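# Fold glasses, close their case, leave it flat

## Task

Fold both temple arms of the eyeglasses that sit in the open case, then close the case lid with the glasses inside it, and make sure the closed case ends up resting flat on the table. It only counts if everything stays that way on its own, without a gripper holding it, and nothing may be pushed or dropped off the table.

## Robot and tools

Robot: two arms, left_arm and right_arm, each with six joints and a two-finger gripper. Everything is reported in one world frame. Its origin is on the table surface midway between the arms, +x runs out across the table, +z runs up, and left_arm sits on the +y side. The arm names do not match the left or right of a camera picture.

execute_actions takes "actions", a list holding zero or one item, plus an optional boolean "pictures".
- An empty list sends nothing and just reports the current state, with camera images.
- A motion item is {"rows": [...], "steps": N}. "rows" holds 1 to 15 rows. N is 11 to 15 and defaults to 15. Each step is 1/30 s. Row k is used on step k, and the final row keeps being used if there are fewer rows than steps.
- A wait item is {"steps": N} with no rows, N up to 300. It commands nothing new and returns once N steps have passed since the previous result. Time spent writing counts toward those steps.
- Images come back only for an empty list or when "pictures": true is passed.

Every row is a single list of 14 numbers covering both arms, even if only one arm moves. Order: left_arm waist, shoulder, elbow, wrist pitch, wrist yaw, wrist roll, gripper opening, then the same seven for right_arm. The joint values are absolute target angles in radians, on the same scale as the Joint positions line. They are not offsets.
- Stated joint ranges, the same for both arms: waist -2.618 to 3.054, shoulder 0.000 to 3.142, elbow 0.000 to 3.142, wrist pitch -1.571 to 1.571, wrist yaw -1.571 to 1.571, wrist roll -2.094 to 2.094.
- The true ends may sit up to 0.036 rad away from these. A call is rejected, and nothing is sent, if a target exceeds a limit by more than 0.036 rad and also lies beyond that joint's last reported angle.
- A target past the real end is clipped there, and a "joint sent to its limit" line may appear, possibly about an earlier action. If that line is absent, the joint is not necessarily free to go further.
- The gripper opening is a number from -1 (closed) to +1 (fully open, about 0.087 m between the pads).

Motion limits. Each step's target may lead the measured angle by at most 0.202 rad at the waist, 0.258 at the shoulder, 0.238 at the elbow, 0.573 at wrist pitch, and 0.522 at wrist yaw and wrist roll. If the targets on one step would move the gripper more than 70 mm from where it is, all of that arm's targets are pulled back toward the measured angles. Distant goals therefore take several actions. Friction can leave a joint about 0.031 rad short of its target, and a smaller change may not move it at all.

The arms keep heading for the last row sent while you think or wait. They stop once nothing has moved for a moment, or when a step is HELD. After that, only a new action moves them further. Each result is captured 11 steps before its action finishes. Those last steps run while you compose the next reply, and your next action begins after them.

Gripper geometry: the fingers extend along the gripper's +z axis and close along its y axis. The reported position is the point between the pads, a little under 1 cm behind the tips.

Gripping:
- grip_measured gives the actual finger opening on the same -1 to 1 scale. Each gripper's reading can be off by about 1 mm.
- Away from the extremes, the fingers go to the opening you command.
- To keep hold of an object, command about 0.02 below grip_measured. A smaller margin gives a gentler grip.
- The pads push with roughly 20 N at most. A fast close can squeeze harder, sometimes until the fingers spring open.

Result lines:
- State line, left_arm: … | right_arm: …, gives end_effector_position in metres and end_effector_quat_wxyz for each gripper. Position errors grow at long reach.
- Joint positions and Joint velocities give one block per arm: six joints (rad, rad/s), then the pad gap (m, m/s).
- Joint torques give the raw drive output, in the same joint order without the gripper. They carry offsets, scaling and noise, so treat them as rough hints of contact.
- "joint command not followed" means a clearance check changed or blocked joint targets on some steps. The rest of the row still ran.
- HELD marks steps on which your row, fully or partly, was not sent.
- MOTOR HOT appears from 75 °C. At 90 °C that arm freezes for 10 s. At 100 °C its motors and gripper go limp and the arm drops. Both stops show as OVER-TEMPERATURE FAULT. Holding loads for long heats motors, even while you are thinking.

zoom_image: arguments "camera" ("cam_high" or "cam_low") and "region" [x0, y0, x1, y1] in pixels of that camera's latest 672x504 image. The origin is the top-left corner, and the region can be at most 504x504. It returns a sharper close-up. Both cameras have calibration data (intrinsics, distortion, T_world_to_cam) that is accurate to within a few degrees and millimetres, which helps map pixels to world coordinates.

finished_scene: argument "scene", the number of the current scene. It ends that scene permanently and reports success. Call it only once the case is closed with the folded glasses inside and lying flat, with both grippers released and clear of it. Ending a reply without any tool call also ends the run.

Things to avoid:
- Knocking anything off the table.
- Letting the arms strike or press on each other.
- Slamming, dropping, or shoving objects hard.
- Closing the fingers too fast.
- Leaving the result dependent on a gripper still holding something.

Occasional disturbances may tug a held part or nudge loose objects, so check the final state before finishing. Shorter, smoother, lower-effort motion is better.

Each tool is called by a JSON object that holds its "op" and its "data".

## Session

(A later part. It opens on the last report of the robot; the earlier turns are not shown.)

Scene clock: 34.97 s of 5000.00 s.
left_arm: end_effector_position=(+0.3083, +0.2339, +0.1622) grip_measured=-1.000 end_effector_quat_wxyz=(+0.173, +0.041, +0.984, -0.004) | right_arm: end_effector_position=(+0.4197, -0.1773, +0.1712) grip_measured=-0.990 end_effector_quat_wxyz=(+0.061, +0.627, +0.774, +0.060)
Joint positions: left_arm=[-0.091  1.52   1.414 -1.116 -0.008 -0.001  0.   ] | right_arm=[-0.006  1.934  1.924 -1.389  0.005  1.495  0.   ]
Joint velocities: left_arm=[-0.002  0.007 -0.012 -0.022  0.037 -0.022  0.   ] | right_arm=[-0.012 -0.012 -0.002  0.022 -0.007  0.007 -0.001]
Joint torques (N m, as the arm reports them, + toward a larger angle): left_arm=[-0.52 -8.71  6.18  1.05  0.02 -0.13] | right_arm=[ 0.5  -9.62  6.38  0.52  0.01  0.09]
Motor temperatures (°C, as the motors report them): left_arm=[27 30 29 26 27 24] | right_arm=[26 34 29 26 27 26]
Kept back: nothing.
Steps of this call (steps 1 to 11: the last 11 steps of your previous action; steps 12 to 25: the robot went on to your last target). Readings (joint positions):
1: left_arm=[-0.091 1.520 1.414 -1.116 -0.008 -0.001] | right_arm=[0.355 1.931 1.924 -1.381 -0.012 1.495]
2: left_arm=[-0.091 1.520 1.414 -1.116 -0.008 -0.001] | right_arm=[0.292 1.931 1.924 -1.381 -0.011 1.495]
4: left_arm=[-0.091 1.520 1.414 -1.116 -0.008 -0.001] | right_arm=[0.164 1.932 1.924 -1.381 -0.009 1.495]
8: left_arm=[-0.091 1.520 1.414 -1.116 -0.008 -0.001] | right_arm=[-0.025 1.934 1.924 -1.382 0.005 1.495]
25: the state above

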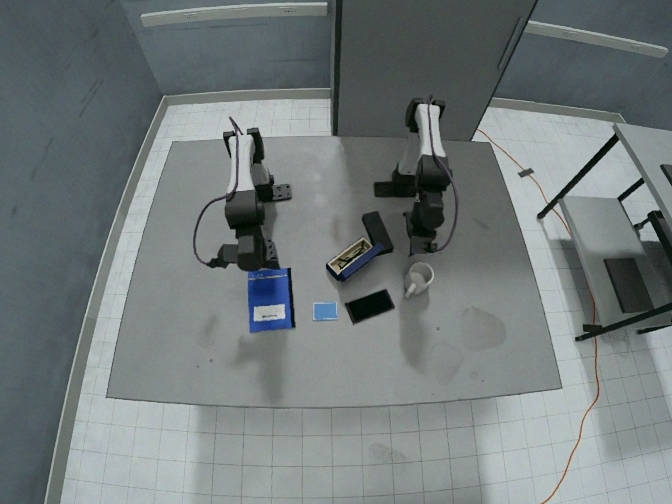

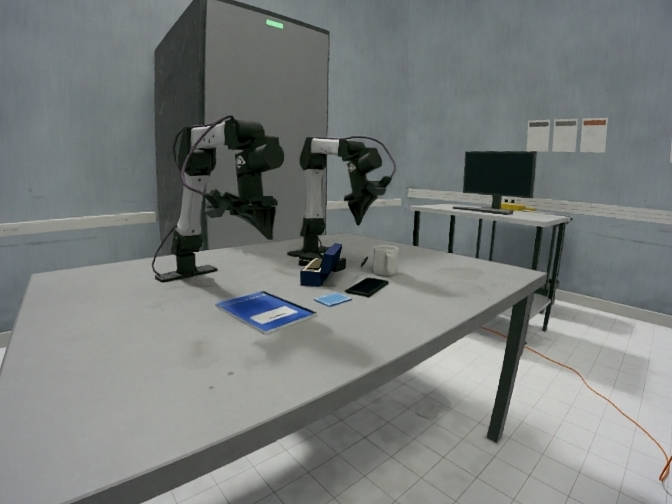

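{"op": "execute_actions", "data": {"actions": [{"rows":[[0.3,1.5,1.4,-1.12,0,0,-1,0.2,2.56,2.58,-1.4,0,1.5,-1]]}]}}

{"op": "execute_actions", "data": {"actions": [{"steps":30}]}}

{"op": "execute_actions", "data": {"actions": [{"rows":[[0.3,1.5,1.4,-1.12,0,0,-1,0.55,2.56,2.58,-1.4,0,1.5,-1]]}]}}

{"op": "execute_actions", "data": {"actions": [{"steps":25}], "pictures": true}}

Scene clock: 35.67 s of 5000.00 s.
left_arm: end_effector_position=(+0.3068, +0.2973, +0.1622) grip_measured=-1.000 end_effector_quat_wxyz=(+0.174, -0.065, +0.983, +0.007) | right_arm: end_effector_position=(+0.4511, -0.1287, +0.1670) grip_measured=-0.990 end_effector_quat_wxyz=(+0.070, +0.587, +0.803, +0.072)
Joint positions: left_arm=[ 0.129  1.52   1.414 -1.116  0.01   0.     0.   ] | right_arm=[ 0.097  2.104  2.152 -1.418  0.013  1.497  0.   ]
Joint velocities: left_arm=[ 2.103  0.007  0.002 -0.022 -0.081  0.022  0.   ] | right_arm=[ 0.974  1.673  1.971  0.198 -0.022 -0.066  0.   ]
Joint torques (N m, as the arm reports them, + toward a larger angle): left_arm=[ 0.11 -8.75  6.06  1.04 -0.06 -0.14] | right_arm=[ 0.93 -9.    6.11  0.67 -0.04  0.01]
Motor temperatures (°C, as the motors report them): left_arm=[27 30 29 26 27 24] | right_arm=[26 34 29 26 27 26]
Steps of this call (steps 1 to 15: the robot went on to your last target; steps 16 to 17: nothing new was sent; steps 18 to 21: the first 4 steps of this action). Readings (joint positions):
18: left_arm=[-0.067 1.520 1.414 -1.116 0.004 -0.000] | right_arm=[0.006 1.958 1.959 -1.413 0.009 1.496]
19: left_arm=[-0.015 1.520 1.414 -1.116 0.010 0.000] | right_arm=[0.030 1.999 2.021 -1.424 0.013 1.497]
21: the state above

Scene clock: 36.67 s of 5000.00 s.
left_arm: end_effector_position=(+0.2941, +0.3532, +0.1622) grip_measured=-1.000 end_effector_quat_wxyz=(+0.171, -0.155, +0.973, +0.031) | right_arm: end_effector_position=(+0.5101, -0.0520, +0.0660) grip_measured=-0.990 end_effector_quat_wxyz=(+0.050, +0.541, +0.837, +0.066)
Joint positions: left_arm=[ 0.309  1.52   1.414 -1.116 -0.007  0.     0.   ] | right_arm=[ 0.209  2.573  2.56  -1.393 -0.     1.497  0.   ]
Joint velocities: left_arm=[-0.022  0.012 -0.002 -0.037  0.007  0.081  0.   ] | right_arm=[ 0.017 -0.022 -0.007 -0.066  0.022 -0.051  0.   ]
Joint torques (N m, as the arm reports them, + toward a larger angle): left_arm=[-0.48 -8.67  6.17  1.03  0.02 -0.14] | right_arm=[ -0.49 -17.57   8.15   0.55   0.05   0.04]
Motor temperatures (°C, as the motors report them): left_arm=[27 30 29 26 27 24] | right_arm=[26 35 29 26 27 26]
Kept back: nothing.
Steps of this call (steps 1 to 11: the last 11 steps of your previous action; steps 12 to 30: the robot went on to your last target). Readings (joint positions):
1: left_arm=[0.200 1.520 1.414 -1.116 0.008 0.000] | right_arm=[0.130 2.167 2.226 -1.415 0.012 1.497]
2: left_arm=[0.258 1.520 1.414 -1.116 0.003 0.000] | right_arm=[0.158 2.236 2.306 -1.411 0.011 1.497]
4: left_arm=[0.313 1.520 1.414 -1.116 -0.006 0.000] | right_arm=[0.198 2.386 2.466 -1.396 0.006 1.497]
8: left_arm=[0.310 1.520 1.414 -1.116 -0.007 0.000] | right_arm=[0.216 2.558 2.543 -1.375 -0.000 1.497]
30: the state above
All arms were judged still, so your last target was given up. Only a new action makes them travel on or press farther. Fingers that are still opening or closing keep moving.

Scene clock: 36.80 s of 5000.00 s.
left_arm: end_effector_position=(+0.2941, +0.3532, +0.1622) grip_measured=-1.000 end_effector_quat_wxyz=(+0.171, -0.155, +0.973, +0.031) | right_arm: end_effector_position=(+0.4914, -0.0150, +0.0657) grip_measured=-0.990 end_effector_quat_wxyz=(+0.050, +0.507, +0.858, +0.066)
Joint positions: left_arm=[ 0.309  1.52   1.414 -1.116 -0.007  0.     0.   ] | right_arm=[ 0.29   2.573  2.56  -1.393  0.008  1.497  0.   ]
Joint velocities: left_arm=[ 0.017 -0.002 -0.002  0.007 -0.037 -0.037  0.   ] | right_arm=[ 0.979  0.007 -0.017  0.007 -0.037 -0.022  0.001]
Joint torques (N m, as the arm reports them, + toward a larger angle): left_arm=[-0.55 -8.71  6.16  1.04  0.02 -0.15] | right_arm=[  3.22 -17.18   7.74   0.57  -0.03   0.06]
Motor temperatures (°C, as the motors report them): left_arm=[27 30 29 26 27 24] | right_arm=[26 35 29 26 27 26]
Steps of this call (steps 1 to 4: the first 4 steps of this action). Readings (joint positions):
1: left_arm=[0.309 1.520 1.414 -1.116 -0.007 0.000] | right_arm=[0.218 2.573 2.560 -1.393 0.003 1.497]
2: left_arm=[0.309 1.520 1.414 -1.116 -0.007 0.000] | right_arm=[0.234 2.573 2.560 -1.393 0.007 1.497]
4: the state above

Scene clock: 37.63 s of 5000.00 s.
left_arm: end_effector_position=(+0.2941, +0.3532, +0.1622) grip_measured=-1.000 end_effector_quat_wxyz=(+0.171, -0.155, +0.973, +0.031) | right_arm: end_effector_position=(+0.4095, +0.0960, +0.0663) grip_measured=-0.990 end_effector_quat_wxyz=(+0.035, +0.392, +0.916, +0.075)
Joint positions: left_arm=[ 0.309  1.52   1.414 -1.116 -0.007  0.     0.   ] | right_arm=[ 0.548  2.573  2.56  -1.393 -0.006  1.497  0.   ]
Joint velocities: left_arm=[ 0.007  0.007 -0.017  0.037 -0.051 -0.007  0.   ] | right_arm=[-0.012  0.002  0.002  0.022 -0.007 -0.051  0.001]
Joint torques (N m, as the arm reports them, + toward a larger angle): left_arm=[-0.53 -8.69  6.18  1.04  0.02 -0.14] | right_arm=[  0.24 -17.63   8.06   0.53   0.13   0.05]
Motor temperatures (°C, as the motors report them): left_arm=[27 30 29 26 27 24] | right_arm=[26 36 29 26 27 26]
Kept back: nothing.
Steps of this call (steps 1 to 11: the last 11 steps of your previous action; steps 12 to 25: the robot went on to your last target). Readings (joint positions):
1: left_arm=[0.309 1.520 1.414 -1.116 -0.007 0.000] | right_arm=[0.327 2.573 2.560 -1.393 0.008 1.497]
2: left_arm=[0.309 1.520 1.414 -1.116 -0.007 0.000] | right_arm=[0.367 2.573 2.560 -1.393 0.008 1.497]
4: left_arm=[0.309 1.520 1.414 -1.116 -0.007 0.000] | right_arm=[0.453 2.573 2.560 -1.393 0.008 1.497]
8: left_arm=[0.309 1.520 1.414 -1.116 -0.007 0.000] | right_arm=[0.587 2.573 2.560 -1.393 -0.004 1.497]
25: the state above

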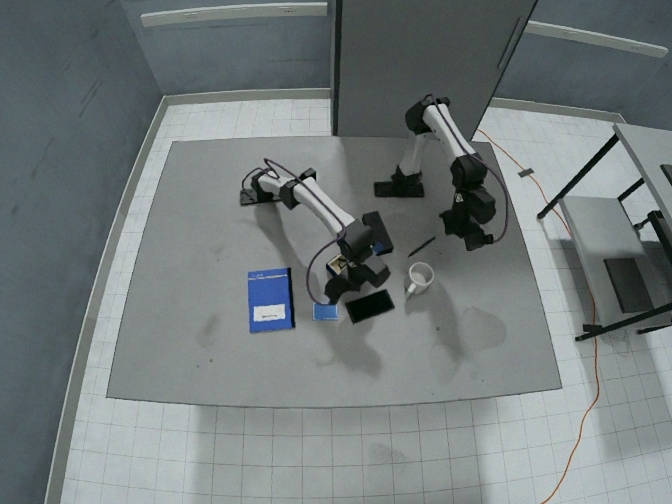

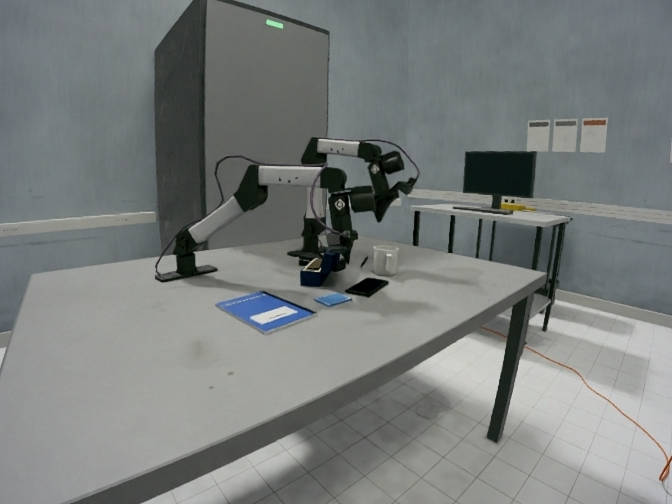

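{"op": "execute_actions", "data": {"actions": [{"rows":[[0.3,1.5,1.4,-1.12,0,0,-1,0.55,2.5,2.58,-1.45,0,1.5,-1]]}]}}

{"op": "execute_actions", "data": {"actions": [{"rows":[[0.3,1.5,1.4,-1.12,0,0,-1,0.55,2.4,2.4,-1.46,0,1.5,-1]]}]}}

{"op": "execute_actions", "data": {"actions": [{"rows":[[0.3,1.5,1.4,-1.12,0,0,-1,0.55,2.27,2.17,-1.4,0,1.5,-1]]}]}}

{"op": "execute_actions", "data": {"actions": [{"rows":[[0.3,1.5,1.4,-1.12,0,0,-1,0.55,2.13,1.92,-1.32,0,1.5,-1]]}]}}

{"op": "execute_actions", "data": {"actions": [{"steps":25}], "pictures": true}}

{"op": "zoom_image", "data": {"camera": "cam_low", "region": [240, 200, 380, 300]}}

Scene clock: 38.70 s of 5000.00 s.
left_arm: end_effector_position=(+0.2941, +0.3532, +0.1622) grip_measured=-1.000 end_effector_quat_wxyz=(+0.171, -0.155, +0.973, +0.031) | right_arm: end_effector_position=(+0.4049, +0.0923, +0.0811) grip_measured=-0.990 end_effector_quat_wxyz=(+0.036, +0.392, +0.916, +0.076)
Joint positions: left_arm=[ 0.309  1.52   1.414 -1.116 -0.007  0.     0.   ] | right_arm=[ 0.548  2.541  2.56  -1.422 -0.006  1.497  0.   ]
Joint velocities: left_arm=[ 0.007 -0.012  0.002 -0.007 -0.037 -0.125  0.   ] | right_arm=[ 0.002 -0.364 -0.012 -0.168  0.022 -0.095 -0.002]
Joint torques (N m, as the arm reports them, + toward a larger angle): left_arm=[-0.59 -8.72  6.14  1.04  0.02 -0.15] | right_arm=[  0.33 -17.97   8.19   0.53   0.15   0.09]
Motor temperatures (°C, as the motors report them): left_arm=[27 30 29 26 27 24] | right_arm=[26 37 30 26 27 26]
Steps of this call (steps 1 to 28: the robot went on to your last target; steps 29 to 32: the first 4 steps of this action). Readings (joint positions):
29: left_arm=[0.309 1.520 1.414 -1.116 -0.007 0.000] | right_arm=[0.548 2.568 2.560 -1.397 -0.006 1.497]
30: left_arm=[0.309 1.520 1.414 -1.116 -0.007 0.000] | right_arm=[0.548 2.562 2.560 -1.407 -0.006 1.497]
32: the state above

Scene clock: 39.20 s of 5000.00 s.
left_arm: end_effector_position=(+0.2941, +0.3532, +0.1622) grip_measured=-1.000 end_effector_quat_wxyz=(+0.171, -0.155, +0.973, +0.031) | right_arm: end_effector_position=(+0.3849, +0.0759, +0.0978) grip_measured=-0.990 end_effector_quat_wxyz=(+0.027, +0.394, +0.917, +0.058)
Joint positions: left_arm=[ 0.309  1.52   1.414 -1.116 -0.007  0.     0.   ] | right_arm=[ 0.548  2.434  2.435 -1.444 -0.006  1.498  0.   ]
Joint velocities: left_arm=[-0.002 -0.007 -0.017 -0.007 -0.022 -0.11   0.   ] | right_arm=[ 0.007 -0.281 -0.266 -0.11   0.081 -0.081 -0.   ]
Joint torques (N m, as the arm reports them, + toward a larger angle): left_arm=[-0.51 -8.72  6.15  1.04  0.02 -0.15] | right_arm=[  0.29 -17.22   5.14   0.56   0.15   0.08]
Motor temperatures (°C, as the motors report them): left_arm=[27 31 29 26 27 24] | right_arm=[26 38 30 26 27 26]
Steps of this call (steps 1 to 11: the last 11 steps of your previous action; steps 12 to 15: the first 4 steps of this action). Readings (joint positions):
12: left_arm=[0.309 1.520 1.414 -1.116 -0.007 0.000] | right_arm=[0.548 2.486 2.526 -1.425 -0.006 1.497]
13: left_arm=[0.309 1.520 1.414 -1.116 -0.007 0.000] | right_arm=[0.548 2.462 2.479 -1.428 -0.006 1.497]
15: the state above

Scene clock: 39.70 s of 5000.00 s.
left_arm: end_effector_position=(+0.2941, +0.3532, +0.1622) grip_measured=-1.000 end_effector_quat_wxyz=(+0.171, -0.155, +0.973, +0.031) | right_arm: end_effector_position=(+0.3611, +0.0563, +0.1023) grip_measured=-0.990 end_effector_quat_wxyz=(+0.017, +0.395, +0.917, +0.040)
Joint positions: left_arm=[ 0.309  1.52   1.414 -1.116 -0.007  0.     0.   ] | right_arm=[ 0.548  2.3    2.221 -1.405 -0.006  1.501  0.   ]
Joint velocities: left_arm=[ 0.012  0.002 -0.002 -0.051 -0.007 -0.066  0.   ] | right_arm=[-0.012 -0.413 -0.598 -0.198 -0.066  0.037 -0.   ]
Joint torques (N m, as the arm reports them, + toward a larger angle): left_arm=[-0.53 -8.7   6.16  1.04  0.02 -0.15] | right_arm=[  0.17 -14.73   5.52   0.77   0.15   0.02]
Motor temperatures (°C, as the motors report them): left_arm=[27 31 29 26 27 24] | right_arm=[26 38 30 26 27 26]
Steps of this call (steps 1 to 11: the last 11 steps of your previous action; steps 12 to 15: the first 4 steps of this action). Readings (joint positions):
12: left_arm=[0.309 1.520 1.414 -1.116 -0.007 0.000] | right_arm=[0.548 2.387 2.374 -1.421 -0.006 1.498]
13: left_arm=[0.309 1.520 1.414 -1.116 -0.007 0.000] | right_arm=[0.548 2.349 2.300 -1.395 -0.006 1.501]
15: the state above

Scene clock: 40.20 s of 5000.00 s.
left_arm: end_effector_position=(+0.2941, +0.3532, +0.1622) grip_measured=-1.000 end_effector_quat_wxyz=(+0.171, -0.155, +0.973, +0.031) | right_arm: end_effector_position=(+0.3334, +0.0337, +0.0988) grip_measured=-0.990 end_effector_quat_wxyz=(+0.008, +0.397, +0.917, +0.024)
Joint positions: left_arm=[ 0.309  1.52   1.414 -1.116 -0.007  0.     0.   ] | right_arm=[ 0.548  2.159  1.977 -1.339 -0.007  1.504  0.   ]
Joint velocities: left_arm=[-0.027 -0.002 -0.012  0.007  0.022  0.022  0.   ] | right_arm=[ 0.002 -0.505 -0.706 -0.154 -0.051 -0.037 -0.001]
Joint torques (N m, as the arm reports them, + toward a larger angle): left_arm=[-0.51 -8.74  6.18  1.06  0.02 -0.15] | right_arm=[  0.31 -13.08   5.61   0.81   0.14  -0.02]
Motor temperatures (°C, as the motors report them): left_arm=[27 31 29 26 27 24] | right_arm=[26 38 30 26 27 26]
Steps of this call (steps 1 to 11: the last 11 steps of your previous action; steps 12 to 15: the first 4 steps of this action). Readings (joint positions):
12: left_arm=[0.309 1.520 1.414 -1.116 -0.007 0.000] | right_arm=[0.548 2.255 2.143 -1.372 -0.006 1.501]
13: left_arm=[0.309 1.520 1.414 -1.116 -0.007 0.000] | right_arm=[0.548 2.215 2.063 -1.343 -0.007 1.504]
15: the state above

Scene clock: 41.03 s of 5000.00 s.
left_arm: end_effector_position=(+0.2941, +0.3532, +0.1622) grip_measured=-1.000 end_effector_quat_wxyz=(+0.171, -0.155, +0.973, +0.031) | right_arm: end_effector_position=(+0.3297, +0.0307, +0.0982) grip_measured=-0.990 end_effector_quat_wxyz=(+0.008, +0.397, +0.917, +0.022)
Joint positions: left_arm=[ 0.309  1.52   1.414 -1.116 -0.007  0.     0.   ] | right_arm=[ 0.548  2.14   1.945 -1.329 -0.007  1.504  0.   ]
Joint velocities: left_arm=[-0.002 -0.002 -0.002 -0.051 -0.022  0.051  0.   ] | right_arm=[ 0.002 -0.007  0.017 -0.066  0.022  0.007  0.001]
Joint torques (N m, as the arm reports them, + toward a larger angle): left_arm=[-0.53 -8.71  6.17  1.04  0.02 -0.15] | right_arm=[  0.26 -14.01   4.72   0.47   0.14  -0.02]
Motor temperatures (°C, as the motors report them): left_arm=[27 31 29 26 27 24] | right_arm=[26 39 30 26 27 26]
Kept back: nothing.
Steps of this call (steps 1 to 11: the last 11 steps of your previous action; steps 12 to 25: the robot went on to your last target). Readings (joint positions):
1: left_arm=[0.309 1.520 1.414 -1.116 -0.007 0.000] | right_arm=[0.548 2.146 1.960 -1.343 -0.007 1.504]
2: left_arm=[0.309 1.520 1.414 -1.116 -0.007 0.000] | right_arm=[0.548 2.141 1.953 -1.343 -0.007 1.504]
4: left_arm=[0.309 1.520 1.414 -1.116 -0.007 0.000] | right_arm=[0.548 2.140 1.949 -1.340 -0.007 1.504]
8: left_arm=[0.309 1.520 1.414 -1.116 -0.007 0.000] | right_arm=[0.548 2.140 1.945 -1.333 -0.007 1.504]
25: the state above

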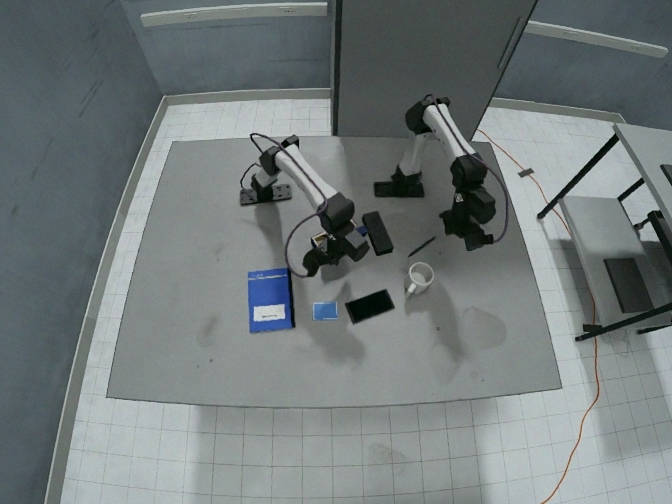

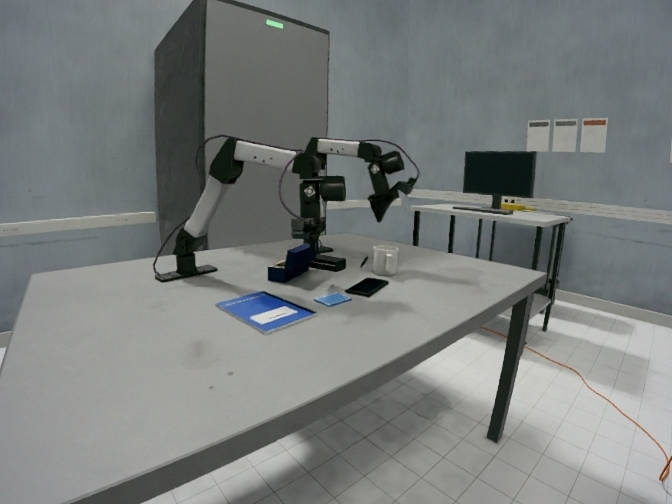

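Region (240, 200, 380, 300) of cam_low's 672x504 image, scaled by 3.600, with more detail than that image has; it fills the top 360 rows of this view, and the rest is white.

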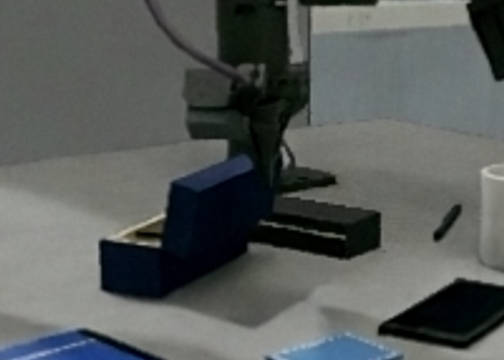

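{"op": "execute_actions", "data": {"actions": [{"rows":[[0.3,1.5,1.4,-1.12,0,0,-1,0.55,1.8,1.92,-1.4,0,0,-1]]}]}}

{"op": "execute_actions", "data": {"actions": [{"rows":[[0.3,1.5,1.4,-1.12,0,0,-1,-0.2,1.3,1.2,-1.3,0,0,-1]]}]}}

{"op": "execute_actions", "data": {"actions": [{"steps":35}], "pictures": true}}

{"op": "zoom_image", "data": {"camera": "cam_high", "region": [290, 200, 410, 290]}}

Scene clock: 41.67 s of 5000.00 s.
left_arm: end_effector_position=(+0.2941, +0.3532, +0.1622) grip_measured=-1.000 end_effector_quat_wxyz=(+0.171, -0.155, +0.973, +0.031) | right_arm: end_effector_position=(+0.3147, +0.0158, +0.1375) grip_measured=-0.990 end_effector_quat_wxyz=(+0.031, +0.279, +0.958, +0.052)
Joint positions: left_arm=[ 0.309  1.52   1.414 -1.116 -0.007  0.     0.   ] | right_arm=[ 0.548  2.022  1.922 -1.35  -0.007  1.255  0.   ]
Joint velocities: left_arm=[ 0.007 -0.012 -0.007 -0.051  0.066 -0.022  0.   ] | right_arm=[-0.017 -1.306 -0.012 -0.139 -0.051 -1.868 -0.   ]
Joint torques (N m, as the arm reports them, + toward a larger angle): left_arm=[-0.53 -8.72  6.18  1.05  0.02 -0.14] | right_arm=[  0.27 -16.27   6.62   0.46   0.09   0.01]
Motor temperatures (°C, as the motors report them): left_arm=[27 31 29 26 27 24] | right_arm=[26 39 30 26 27 26]
Steps of this call (steps 1 to 15: the robot went on to your last target; steps 16 to 19: the first 4 steps of this action). Readings (joint positions):
16: left_arm=[0.309 1.520 1.414 -1.116 -0.007 0.000] | right_arm=[0.548 2.125 1.938 -1.329 -0.007 1.450]
17: left_arm=[0.309 1.520 1.414 -1.116 -0.007 0.000] | right_arm=[0.548 2.100 1.927 -1.335 -0.007 1.385]
19: the state above

Scene clock: 42.17 s of 5000.00 s.
left_arm: end_effector_position=(+0.2941, +0.3532, +0.1622) grip_measured=-1.000 end_effector_quat_wxyz=(+0.171, -0.155, +0.973, +0.031) | right_arm: end_effector_position=(+0.2921, -0.1074, +0.2090) grip_measured=-0.990 end_effector_quat_wxyz=(+0.158, -0.198, +0.965, +0.062)
Joint positions: left_arm=[ 0.309  1.52   1.414 -1.116 -0.007  0.     0.   ] | right_arm=[ 0.391  1.592  1.677 -1.315 -0.015  0.129  0.   ]
Joint velocities: left_arm=[ 0.002  0.012 -0.007  0.007 -0.007  0.022  0.   ] | right_arm=[-1.722 -1.785 -1.912  0.125  0.007 -0.593  0.   ]
Joint torques (N m, as the arm reports them, + toward a larger angle): left_arm=[-0.49 -8.74  6.16  1.04  0.02 -0.15] | right_arm=[  0.07 -10.52   6.6    0.84   0.08   0.02]
Motor temperatures (°C, as the motors report them): left_arm=[27 31 29 26 27 24] | right_arm=[26 39 30 26 27 26]
Steps of this call (steps 1 to 11: the last 11 steps of your previous action; steps 12 to 15: the first 4 steps of this action). Readings (joint positions):
12: left_arm=[0.309 1.520 1.414 -1.116 -0.007 0.000] | right_arm=[0.532 1.751 1.881 -1.351 -0.013 0.211]
13: left_arm=[0.309 1.520 1.414 -1.116 -0.007 0.000] | right_arm=[0.499 1.706 1.811 -1.327 -0.017 0.178]
15: the state above

Scene clock: 43.33 s of 5000.00 s.
left_arm: end_effector_position=(+0.2941, +0.3532, +0.1622) grip_measured=-1.000 end_effector_quat_wxyz=(+0.171, -0.155, +0.973, +0.031) | right_arm: end_effector_position=(+0.2293, -0.2832, +0.1529) grip_measured=-0.990 end_effector_quat_wxyz=(+0.086, +0.033, +0.996, -0.005)
Joint positions: left_arm=[ 0.309  1.52   1.414 -1.116 -0.007  0.     0.   ] | right_arm=[-0.198  1.298  1.21  -1.31   0.006  0.007  0.   ]
Joint velocities: left_arm=[-0.017  0.012 -0.002  0.022 -0.081  0.081  0.   ] | right_arm=[-0.007  0.017 -0.007 -0.051 -0.051  0.037  0.   ]
Joint torques (N m, as the arm reports them, + toward a larger angle): left_arm=[-0.54 -8.73  6.19  1.05  0.02 -0.15] | right_arm=[-0.08 -4.01  6.12  0.81 -0.09 -0.04]
Motor temperatures (°C, as the motors report them): left_arm=[27 31 29 26 27 24] | right_arm=[26 39 30 26 27 26]
Kept back: nothing.
Steps of this call (steps 1 to 11: the last 11 steps of your previous action; steps 12 to 30: the robot went on to your last target; steps 31 to 35: nothing new was sent). Readings (joint positions):
1: left_arm=[0.309 1.520 1.414 -1.116 -0.007 0.000] | right_arm=[0.329 1.526 1.610 -1.309 -0.014 0.109]
2: left_arm=[0.309 1.520 1.414 -1.116 -0.007 0.000] | right_arm=[0.262 1.459 1.542 -1.303 -0.012 0.092]
4: left_arm=[0.309 1.520 1.414 -1.116 -0.007 0.000] | right_arm=[0.118 1.341 1.410 -1.298 -0.007 0.064]
8: left_arm=[0.309 1.520 1.414 -1.116 -0.007 0.000] | right_arm=[-0.155 1.293 1.233 -1.309 0.003 0.033]
35: the state above
All arms were judged still, so your last target was given up. Only a new action makes them travel on or press farther. Fingers that are still opening or closing keep moving.

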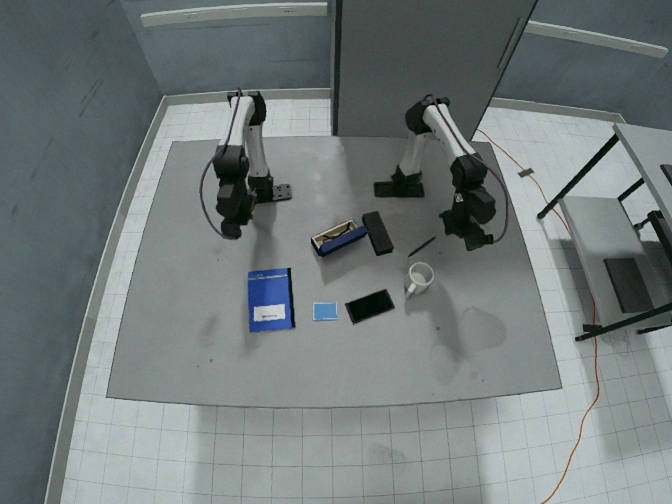

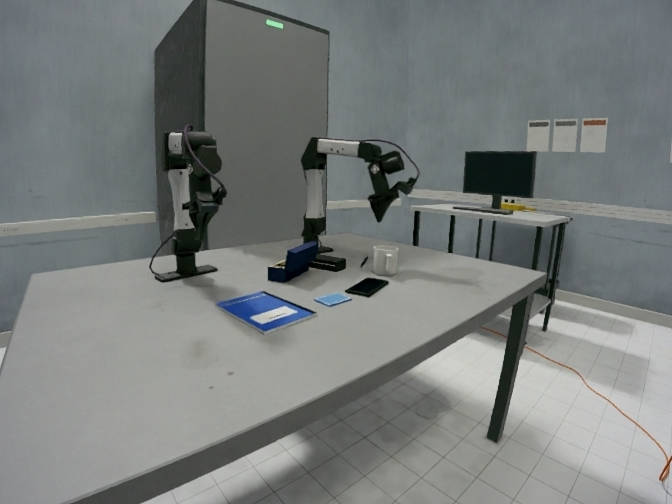

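Region (290, 200, 410, 290) of cam_high's 672x504 image, scaled by 4.200, with more detail than that image has; it fills the top 378 rows of this view, and the rest is white.

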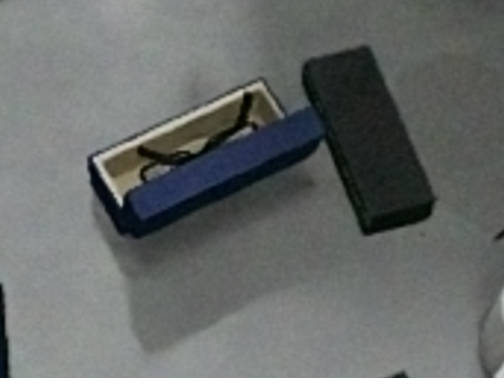

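{"op": "execute_actions", "data": {"actions": [{"rows":[[-0.45,1.95,1.74,-1.12,0,0,-1,0.815,1.1,0.6,-0.19,0,0,-1]]}]}}

{"op": "execute_actions", "data": {"actions": [{"steps":30}]}}

{"op": "execute_actions", "data": {"actions": [{"rows":[[-0.58,2.02,1.74,-1.12,0,0,-1,0.815,1.3,0.6,-0.19,0,0,-1]]}]}}

{"op": "execute_actions", "data": {"actions": [{"steps":30}], "pictures": true}}

Scene clock: 44.33 s of 5000.00 s.
left_arm: end_effector_position=(+0.3546, +0.3189, +0.1666) grip_measured=-1.000 end_effector_quat_wxyz=(+0.176, -0.082, +0.981, +0.022) | right_arm: end_effector_position=(+0.2664, -0.2290, +0.1229) grip_measured=-0.990 end_effector_quat_wxyz=(+0.244, -0.084, +0.966, +0.016)
Joint positions: left_arm=[ 0.159  1.708  1.626 -1.133 -0.016 -0.     0.   ] | right_arm=[ 0.044  1.128  0.929 -0.878  0.014  0.007  0.   ]
Joint velocities: left_arm=[-1.316  1.575  1.321  0.432  0.007 -0.081  0.   ] | right_arm=[ 2.039 -0.774 -2.024  2.982 -0.154 -0.037  0.001]
Joint torques (N m, as the arm reports them, + toward a larger angle): left_arm=[-1.06 -6.45  6.04  0.55  0.05 -0.16] | right_arm=[-0.46 -0.93  5.39  0.99  0.01  0.03]
Motor temperatures (°C, as the motors report them): left_arm=[27 31 29 26 27 24] | right_arm=[26 39 30 26 27 26]
Steps of this call (steps 1 to 26: nothing new was sent; steps 27 to 30: the first 4 steps of this action). Readings (joint positions):
27: left_arm=[0.291 1.546 1.449 -1.142 -0.014 -0.000] | right_arm=[-0.169 1.266 1.162 -1.221 0.017 0.008]
28: left_arm=[0.253 1.594 1.511 -1.151 -0.016 -0.000] | right_arm=[-0.104 1.211 1.080 -1.093 0.019 0.008]
30: the state above

Scene clock: 45.33 s of 5000.00 s.
left_arm: end_effector_position=(+0.3538, +0.0909, +0.0980) grip_measured=-1.000 end_effector_quat_wxyz=(+0.098, +0.220, +0.970, -0.026) | right_arm: end_effector_position=(+0.2081, -0.0182, +0.0920) grip_measured=-0.990 end_effector_quat_wxyz=(+0.373, -0.416, +0.806, +0.196)
Joint positions: left_arm=[-0.452  1.976  1.715 -1.107  0.007 -0.     0.   ] | right_arm=[ 0.812  1.105  0.605 -0.2   -0.007  0.003  0.   ]
Joint velocities: left_arm=[-0.007 -0.007 -0.017 -0.051  0.037 -0.007  0.   ] | right_arm=[ 0.012  0.012  0.002  0.022 -0.007  0.037 -0.   ]
Joint torques (N m, as the arm reports them, + toward a larger angle): left_arm=[  0.21 -13.47   9.57   0.65  -0.1   -0.14] | right_arm=[ 0.39 -3.76  7.39  1.75  0.07  0.02]
Motor temperatures (°C, as the motors report them): left_arm=[27 31 29 26 27 24] | right_arm=[26 39 30 26 27 26]
Kept back: nothing.
Steps of this call (steps 1 to 11: the last 11 steps of your previous action; steps 12 to 30: the robot went on to your last target). Readings (joint positions):
1: left_arm=[0.111 1.762 1.663 -1.120 -0.016 -0.000] | right_arm=[0.115 1.110 0.859 -0.771 0.012 0.007]
2: left_arm=[0.062 1.812 1.687 -1.110 -0.016 -0.000] | right_arm=[0.185 1.105 0.787 -0.659 0.011 0.006]
4: left_arm=[-0.044 1.896 1.705 -1.101 -0.016 -0.000] | right_arm=[0.332 1.105 0.666 -0.491 0.009 0.006]
8: left_arm=[-0.291 1.979 1.706 -1.101 -0.013 -0.000] | right_arm=[0.632 1.105 0.605 -0.343 0.005 0.005]
30: the state above

Scene clock: 45.47 s of 5000.00 s.
left_arm: end_effector_position=(+0.3377, +0.0618, +0.0910) grip_measured=-1.000 end_effector_quat_wxyz=(+0.088, +0.264, +0.960, -0.023) | right_arm: end_effector_position=(+0.2079, -0.0186, +0.0529) grip_measured=-0.990 end_effector_quat_wxyz=(+0.321, -0.427, +0.828, +0.170)
Joint positions: left_arm=[-0.542  1.995  1.715 -1.108 -0.002 -0.     0.   ] | right_arm=[ 0.812  1.258  0.611 -0.18  -0.007  0.003  0.   ]
Joint velocities: left_arm=[-0.842  0.203  0.002  0.081  0.022  0.051  0.   ] | right_arm=[ 0.017  0.979 -0.012 -0.286  0.007 -0.037 -0.001]
Joint torques (N m, as the arm reports them, + toward a larger angle): left_arm=[  1.12 -10.58   9.52   0.66  -0.01  -0.13] | right_arm=[ 0.27 -6.04  6.58  1.84  0.07  0.02]
Motor temperatures (°C, as the motors report them): left_arm=[27 31 29 26 27 24] | right_arm=[26 39 30 26 27 26]
Steps of this call (steps 1 to 4: the first 4 steps of this action). Readings (joint positions):
1: left_arm=[-0.463 1.979 1.715 -1.108 0.002 -0.000] | right_arm=[0.812 1.127 0.607 -0.194 -0.007 0.003]
2: left_arm=[-0.483 1.982 1.715 -1.108 -0.002 -0.000] | right_arm=[0.812 1.172 0.611 -0.178 -0.007 0.003]
4: the state above

Scene clock: 46.47 s of 5000.00 s.
left_arm: end_effector_position=(+0.3274, +0.0467, +0.0842) grip_measured=-1.000 end_effector_quat_wxyz=(+0.078, +0.286, +0.955, -0.024) | right_arm: end_effector_position=(+0.2042, -0.0238, +0.0395) grip_measured=-0.990 end_effector_quat_wxyz=(+0.298, -0.431, +0.837, +0.157)
Joint positions: left_arm=[-0.588  2.014  1.715 -1.108  0.002 -0.     0.   ] | right_arm=[ 0.812  1.298  0.611 -0.197 -0.007  0.003  0.   ]
Joint velocities: left_arm=[-0.007  0.007 -0.007  0.007 -0.007 -0.037  0.   ] | right_arm=[-0.012 -0.012 -0.007 -0.022  0.037  0.066 -0.001]
Joint torques (N m, as the arm reports them, + toward a larger angle): left_arm=[  0.64 -11.18   9.44   0.62  -0.05  -0.14] | right_arm=[ 0.31 -4.41  6.49  1.54  0.06  0.03]
Motor temperatures (°C, as the motors report them): left_arm=[27 31 29 26 27 24] | right_arm=[26 39 30 26 27 26]
Kept back: nothing.
Steps of this call (steps 1 to 11: the last 11 steps of your previous action; steps 12 to 30: the robot went on to your last target). Readings (joint positions):
1: left_arm=[-0.567 2.002 1.715 -1.108 -0.001 -0.000] | right_arm=[0.812 1.284 0.611 -0.189 -0.007 0.003]
2: left_arm=[-0.584 2.008 1.715 -1.108 0.000 -0.000] | right_arm=[0.812 1.296 0.611 -0.196 -0.007 0.003]
4: left_arm=[-0.597 2.013 1.715 -1.108 0.002 -0.000] | right_arm=[0.812 1.298 0.611 -0.199 -0.007 0.003]
8: left_arm=[-0.589 2.014 1.715 -1.108 0.002 -0.000] | right_arm=[0.812 1.298 0.611 -0.197 -0.007 0.003]
30: the state above
All arms were judged still, so your last target was given up. Only a new action makes them travel on or press farther. Fingers that are still opening or closing keep moving.

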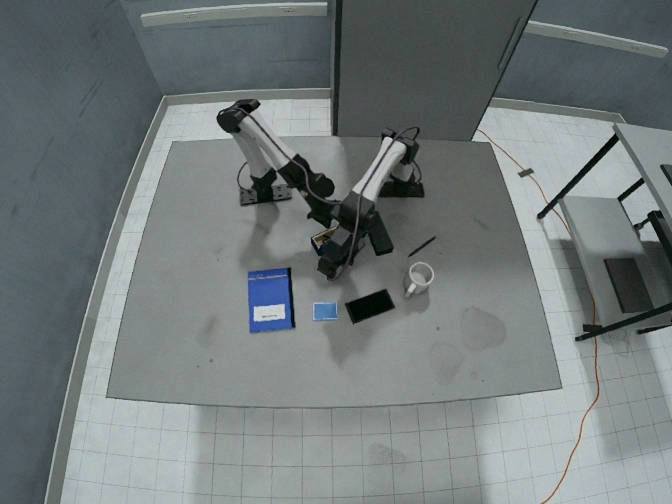

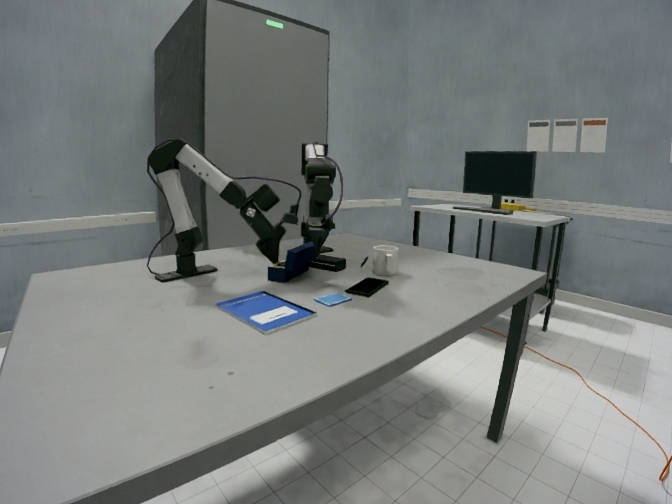

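{"op": "execute_actions", "data": {"actions": [{"rows":[[-0.66,1.97,1.68,-1.12,0,0,-1,0.815,1.35,0.6,-0.19,0,0,-1]]}]}}

{"op": "execute_actions", "data": {"actions": [{"rows":[[-0.74,1.93,1.62,-1.1,0,0,-1,0.815,1.35,0.6,-0.19,0,0,-1]]}]}}

{"op": "execute_actions", "data": {"actions": [{"steps":25}], "pictures": true}}

{"op": "zoom_image", "data": {"camera": "cam_low", "region": [220, 170, 360, 290]}}

Scene clock: 47.30 s of 5000.00 s.
left_arm: end_effector_position=(+0.3143, +0.0345, +0.0848) grip_measured=-1.000 end_effector_quat_wxyz=(+0.076, +0.309, +0.948, -0.024) | right_arm: end_effector_position=(+0.2035, -0.0247, +0.0326) grip_measured=-0.990 end_effector_quat_wxyz=(+0.289, -0.433, +0.840, +0.153)
Joint positions: left_arm=[-0.635  2.002  1.7   -1.11  -0.001 -0.     0.   ] | right_arm=[ 0.812  1.324  0.611 -0.192 -0.007  0.003  0.   ]
Joint velocities: left_arm=[-0.466 -0.071 -0.032 -0.007  0.081  0.051  0.   ] | right_arm=[ 0.002  0.173 -0.007  0.022  0.007  0.022  0.001]
Joint torques (N m, as the arm reports them, + toward a larger angle): left_arm=[  0.16 -13.84   5.57   0.63  -0.04  -0.14] | right_arm=[ 0.21 -3.53  6.16  1.46  0.05  0.01]
Motor temperatures (°C, as the motors report them): left_arm=[27 31 29 26 27 24] | right_arm=[26 38 30 27 27 26]
Steps of this call (steps 1 to 21: nothing new was sent; steps 22 to 25: the first 4 steps of this action). Readings (joint positions):
22: left_arm=[-0.593 2.012 1.712 -1.108 0.000 -0.000] | right_arm=[0.812 1.301 0.611 -0.196 -0.007 0.003]
23: left_arm=[-0.604 2.008 1.707 -1.108 -0.001 -0.000] | right_arm=[0.812 1.309 0.611 -0.193 -0.007 0.003]
25: the state above

Scene clock: 47.80 s of 5000.00 s.
left_arm: end_effector_position=(+0.2993, +0.0261, +0.0855) grip_measured=-1.000 end_effector_quat_wxyz=(+0.086, +0.344, +0.935, -0.009) | right_arm: end_effector_position=(+0.2009, -0.0262, +0.0295) grip_measured=-0.990 end_effector_quat_wxyz=(+0.281, -0.437, +0.841, +0.150)
Joint positions: left_arm=[-0.697  1.965  1.649 -1.087 -0.04   0.017  0.   ] | right_arm=[ 0.815  1.331  0.611 -0.202 -0.009 -0.     0.   ]
Joint velocities: left_arm=[-0.037 -0.076 -0.149 -0.007 -0.286  0.066  0.   ] | right_arm=[ 0.032  0.002 -0.017 -0.037 -0.037  0.022 -0.001]
Joint torques (N m, as the arm reports them, + toward a larger angle): left_arm=[ -2.85 -13.57   5.49   0.39   0.7   -0.48] | right_arm=[-0.03 -3.2   6.22  1.56  0.08  0.1 ]
Motor temperatures (°C, as the motors report them): left_arm=[27 32 29 26 27 24] | right_arm=[26 38 30 27 27 26]
Steps of this call (steps 1 to 11: the last 11 steps of your previous action; steps 12 to 15: the first 4 steps of this action). Readings (joint positions):
12: left_arm=[-0.669 1.990 1.687 -1.101 -0.003 -0.000] | right_arm=[0.812 1.331 0.611 -0.192 -0.007 0.003]
13: left_arm=[-0.680 1.979 1.668 -1.097 -0.007 0.000] | right_arm=[0.812 1.331 0.611 -0.193 -0.007 0.003]
15: the state above

Scene clock: 48.63 s of 5000.00 s.
left_arm: end_effector_position=(+0.2995, +0.0267, +0.0845) grip_measured=-1.000 end_effector_quat_wxyz=(+0.088, +0.346, +0.934, -0.004) | right_arm: end_effector_position=(+0.2003, -0.0273, +0.0288) grip_measured=-0.990 end_effector_quat_wxyz=(+0.279, -0.439, +0.841, +0.148)
Joint positions: left_arm=[-0.7    1.963  1.643 -1.081 -0.05   0.019  0.   ] | right_arm=[ 0.815  1.331  0.611 -0.208 -0.009 -0.005  0.   ]
Joint velocities: left_arm=[-0.012  0.002  0.012 -0.066  0.007 -0.139  0.   ] | right_arm=[ 0.017 -0.012 -0.012 -0.037 -0.022 -0.022 -0.002]
Joint torques (N m, as the arm reports them, + toward a larger angle): left_arm=[ -2.65 -13.86   5.15   0.54   0.41  -0.33] | right_arm=[ 0.04 -3.17  6.33  1.57  0.09  0.09]
Motor temperatures (°C, as the motors report them): left_arm=[27 32 29 26 27 24] | right_arm=[26 38 30 27 27 26]
Kept back: nothing.
Steps of this call (steps 1 to 11: the last 11 steps of your previous action; steps 12 to 25: the robot went on to your last target). Readings (joint positions):
1: left_arm=[-0.698 1.963 1.646 -1.084 -0.043 0.017] | right_arm=[0.815 1.331 0.611 -0.203 -0.009 -0.003]
2: left_arm=[-0.699 1.963 1.644 -1.083 -0.045 0.018] | right_arm=[0.815 1.331 0.611 -0.205 -0.009 -0.003]
4: left_arm=[-0.700 1.963 1.643 -1.082 -0.048 0.018] | right_arm=[0.815 1.331 0.611 -0.207 -0.009 -0.004]
8: left_arm=[-0.700 1.963 1.643 -1.081 -0.050 0.019] | right_arm=[0.815 1.331 0.611 -0.207 -0.009 -0.005]
25: the state above

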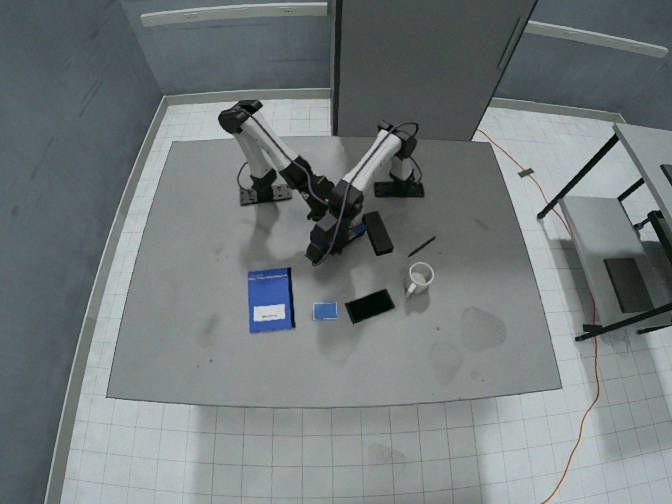

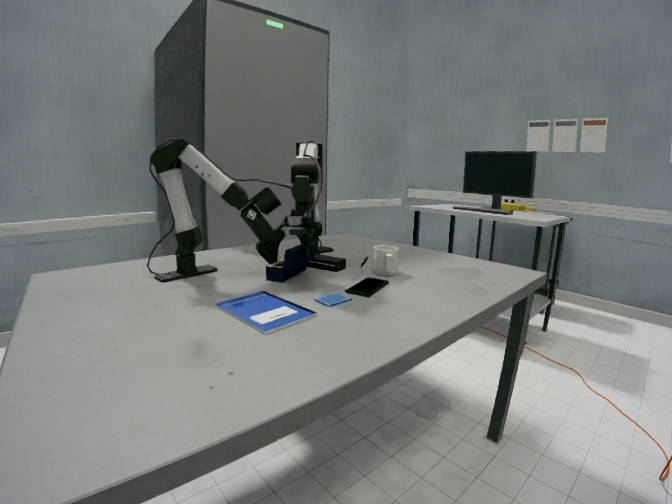

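Region (220, 170, 360, 290) of cam_low's 672x504 image, scaled by 3.600, with more detail than that image has; it fills the top 432 rows of this view, and the rest is white.

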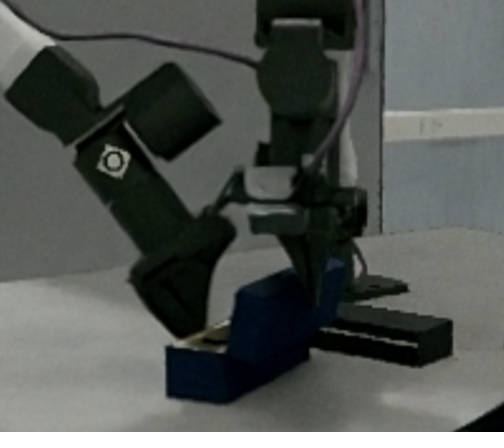

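{"op": "execute_actions", "data": {"actions": [{"rows":[[-0.62,1.97,1.64,-1.1,0.2,0,-1,0.815,1.35,0.6,-0.19,0,0,-1]]}]}}

{"op": "execute_actions", "data": {"actions": [{"rows":[[-0.62,1.99,1.64,-1.1,0.4,0,-1,0.815,1.35,0.6,-0.19,0,0,-1]]}]}}

{"op": "execute_actions", "data": {"actions": [{"rows":[[-0.62,2.02,1.64,-1.1,0.6,0,-1,0.815,1.35,0.6,-0.19,0,0,-1]]}]}}

{"op": "execute_actions", "data": {"actions": [{"steps":25}], "pictures": true}}

{"op": "zoom_image", "data": {"camera": "cam_low", "region": [220, 170, 360, 290]}}

Scene clock: 49.37 s of 5000.00 s.
left_arm: end_effector_position=(+0.3004, +0.0282, +0.0847) grip_measured=-1.000 end_effector_quat_wxyz=(+0.068, +0.319, +0.943, -0.063) | right_arm: end_effector_position=(+0.2003, -0.0271, +0.0289) grip_measured=-0.990 end_effector_quat_wxyz=(+0.279, -0.439, +0.841, +0.149)
Joint positions: left_arm=[-0.635  1.963  1.643 -1.082  0.079  0.015  0.   ] | right_arm=[ 0.815  1.331  0.611 -0.207 -0.009 -0.004  0.   ]
Joint velocities: left_arm=[ 0.442  0.007  0.017 -0.066  0.667 -0.095  0.   ] | right_arm=[ 0.017 -0.007 -0.007 -0.022 -0.022  0.051 -0.001]
Joint torques (N m, as the arm reports them, + toward a larger angle): left_arm=[ -0.71 -10.66   7.02   0.62   0.15  -0.2 ] | right_arm=[-0.01 -3.17  6.23  1.53  0.11  0.09]
Motor temperatures (°C, as the motors report them): left_arm=[27 32 29 26 27 24] | right_arm=[26 38 30 27 27 26]
Steps of this call (steps 1 to 15: the robot went on to your last target; steps 16 to 18: nothing new was sent; steps 19 to 22: the first 4 steps of this action). Readings (joint positions):
19: left_arm=[-0.689 1.963 1.643 -1.081 -0.023 0.021] | right_arm=[0.815 1.331 0.611 -0.208 -0.009 -0.005]
20: left_arm=[-0.671 1.963 1.643 -1.081 0.018 0.020] | right_arm=[0.815 1.331 0.611 -0.209 -0.010 -0.004]
22: the state above

Scene clock: 49.87 s of 5000.00 s.
left_arm: end_effector_position=(+0.2861, +0.0099, +0.0899) grip_measured=-1.000 end_effector_quat_wxyz=(+0.040, +0.310, +0.938, -0.148) | right_arm: end_effector_position=(+0.1995, -0.0281, +0.0283) grip_measured=-0.990 end_effector_quat_wxyz=(+0.277, -0.439, +0.842, +0.148)
Joint positions: left_arm=[-0.612  1.963  1.643 -1.085  0.26   0.011  0.   ] | right_arm=[ 0.815  1.331  0.611 -0.213 -0.01  -0.004  0.   ]
Joint velocities: left_arm=[ 0.012 -0.012 -0.012 -0.037  0.447 -0.022  0.   ] | right_arm=[ 0.007  0.002 -0.002 -0.037 -0.022  0.022  0.001]
Joint torques (N m, as the arm reports them, + toward a larger angle): left_arm=[-0.36 -8.98  6.94  0.6   0.79 -0.26] | right_arm=[ 0.13 -3.11  6.33  1.69  0.12  0.08]
Motor temperatures (°C, as the motors report them): left_arm=[27 32 29 26 27 24] | right_arm=[26 38 30 27 27 26]
Steps of this call (steps 1 to 11: the last 11 steps of your previous action; steps 12 to 15: the first 4 steps of this action). Readings (joint positions):
12: left_arm=[-0.614 1.963 1.643 -1.085 0.183 0.010] | right_arm=[0.815 1.331 0.611 -0.209 -0.009 -0.004]
13: left_arm=[-0.613 1.963 1.643 -1.085 0.216 0.010] | right_arm=[0.815 1.331 0.611 -0.211 -0.009 -0.004]
15: the state above

Scene clock: 50.37 s of 5000.00 s.
left_arm: end_effector_position=(+0.2689, -0.0128, +0.0955) grip_measured=-1.000 end_effector_quat_wxyz=(+0.005, +0.308, +0.922, -0.236) | right_arm: end_effector_position=(+0.1984, -0.0280, +0.0280) grip_measured=-0.990 end_effector_quat_wxyz=(+0.275, -0.440, +0.842, +0.150)
Joint positions: left_arm=[-0.603  1.981  1.643 -1.084  0.454  0.012  0.   ] | right_arm=[ 0.815  1.331  0.611 -0.215 -0.015 -0.003  0.   ]
Joint velocities: left_arm=[-0.007  0.159  0.002 -0.051  0.799  0.022  0.   ] | right_arm=[-0.002  0.012  0.022 -0.125  0.007  0.007 -0.001]
Joint torques (N m, as the arm reports them, + toward a larger angle): left_arm=[-1.11 -9.11  6.85  0.53  0.32 -0.22] | right_arm=[ 0.07 -3.15  6.26  1.76  0.17  0.06]
Motor temperatures (°C, as the motors report them): left_arm=[27 32 29 26 27 24] | right_arm=[26 38 30 27 27 26]
Steps of this call (steps 1 to 11: the last 11 steps of your previous action; steps 12 to 15: the first 4 steps of this action). Readings (joint positions):
12: left_arm=[-0.605 1.966 1.643 -1.085 0.349 0.012] | right_arm=[0.815 1.331 0.611 -0.214 -0.014 -0.003]
13: left_arm=[-0.603 1.971 1.643 -1.084 0.389 0.012] | right_arm=[0.815 1.331 0.611 -0.214 -0.015 -0.003]
15: the state above

Scene clock: 51.20 s of 5000.00 s.
left_arm: end_effector_position=(+0.2547, -0.0293, +0.0969) grip_measured=-1.000 end_effector_quat_wxyz=(-0.029, +0.303, +0.907, -0.292) | right_arm: end_effector_position=(+0.1994, -0.0269, +0.0287) grip_measured=-0.990 end_effector_quat_wxyz=(+0.278, -0.442, +0.840, +0.150)
Joint positions: left_arm=[-0.608  2.009  1.643 -1.084  0.584  0.007  0.   ] | right_arm=[ 0.815  1.331  0.611 -0.209 -0.015 -0.008  0.   ]
Joint velocities: left_arm=[-0.022  0.002 -0.007 -0.095  0.022 -0.037  0.   ] | right_arm=[ 0.012 -0.012  0.017  0.037  0.066 -0.022  0.   ]
Joint torques (N m, as the arm reports them, + toward a larger angle): left_arm=[ -0.8  -10.56   6.84   0.48   0.38  -0.2 ] | right_arm=[-0.01 -3.11  6.31  1.6   0.16  0.13]
Motor temperatures (°C, as the motors report them): left_arm=[27 32 29 26 27 24] | right_arm=[26 37 30 27 27 26]
Kept back: nothing.
Steps of this call (steps 1 to 11: the last 11 steps of your previous action; steps 12 to 25: the robot went on to your last target). Readings (joint positions):
1: left_arm=[-0.603 1.986 1.643 -1.084 0.478 0.012] | right_arm=[0.815 1.331 0.611 -0.218 -0.015 -0.003]
2: left_arm=[-0.603 1.991 1.643 -1.084 0.497 0.012] | right_arm=[0.815 1.331 0.611 -0.220 -0.015 -0.003]
4: left_arm=[-0.604 2.000 1.643 -1.084 0.528 0.010] | right_arm=[0.815 1.331 0.611 -0.220 -0.015 -0.006]
8: left_arm=[-0.607 2.008 1.643 -1.084 0.562 0.008] | right_arm=[0.815 1.331 0.611 -0.220 -0.015 -0.006]
25: the state above

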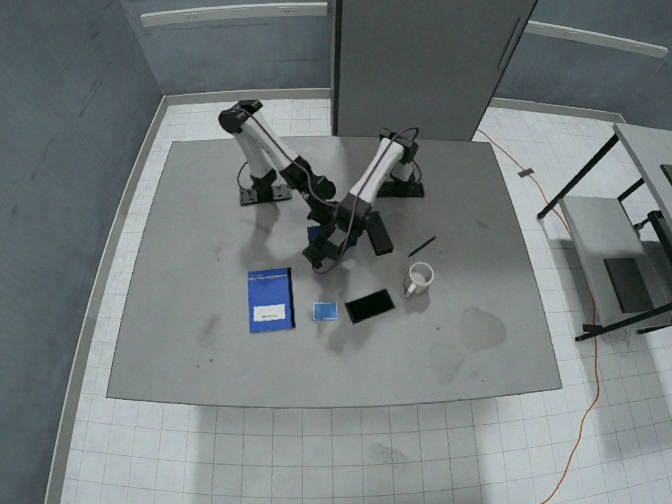

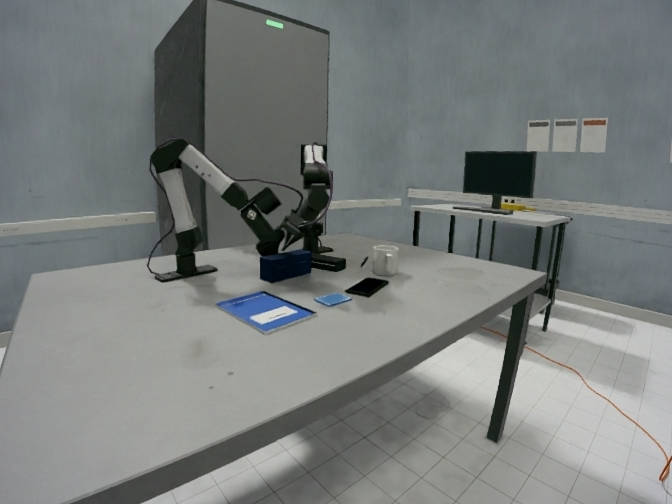

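Region (220, 170, 360, 290) of cam_low's 672x504 image, scaled by 3.600, with more detail than that image has; it fills the top 432 rows of this view, and the rest is white.

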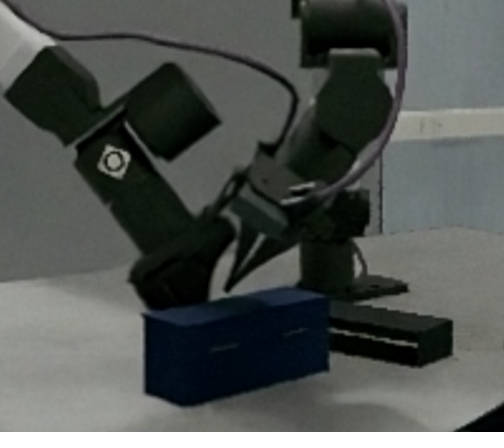

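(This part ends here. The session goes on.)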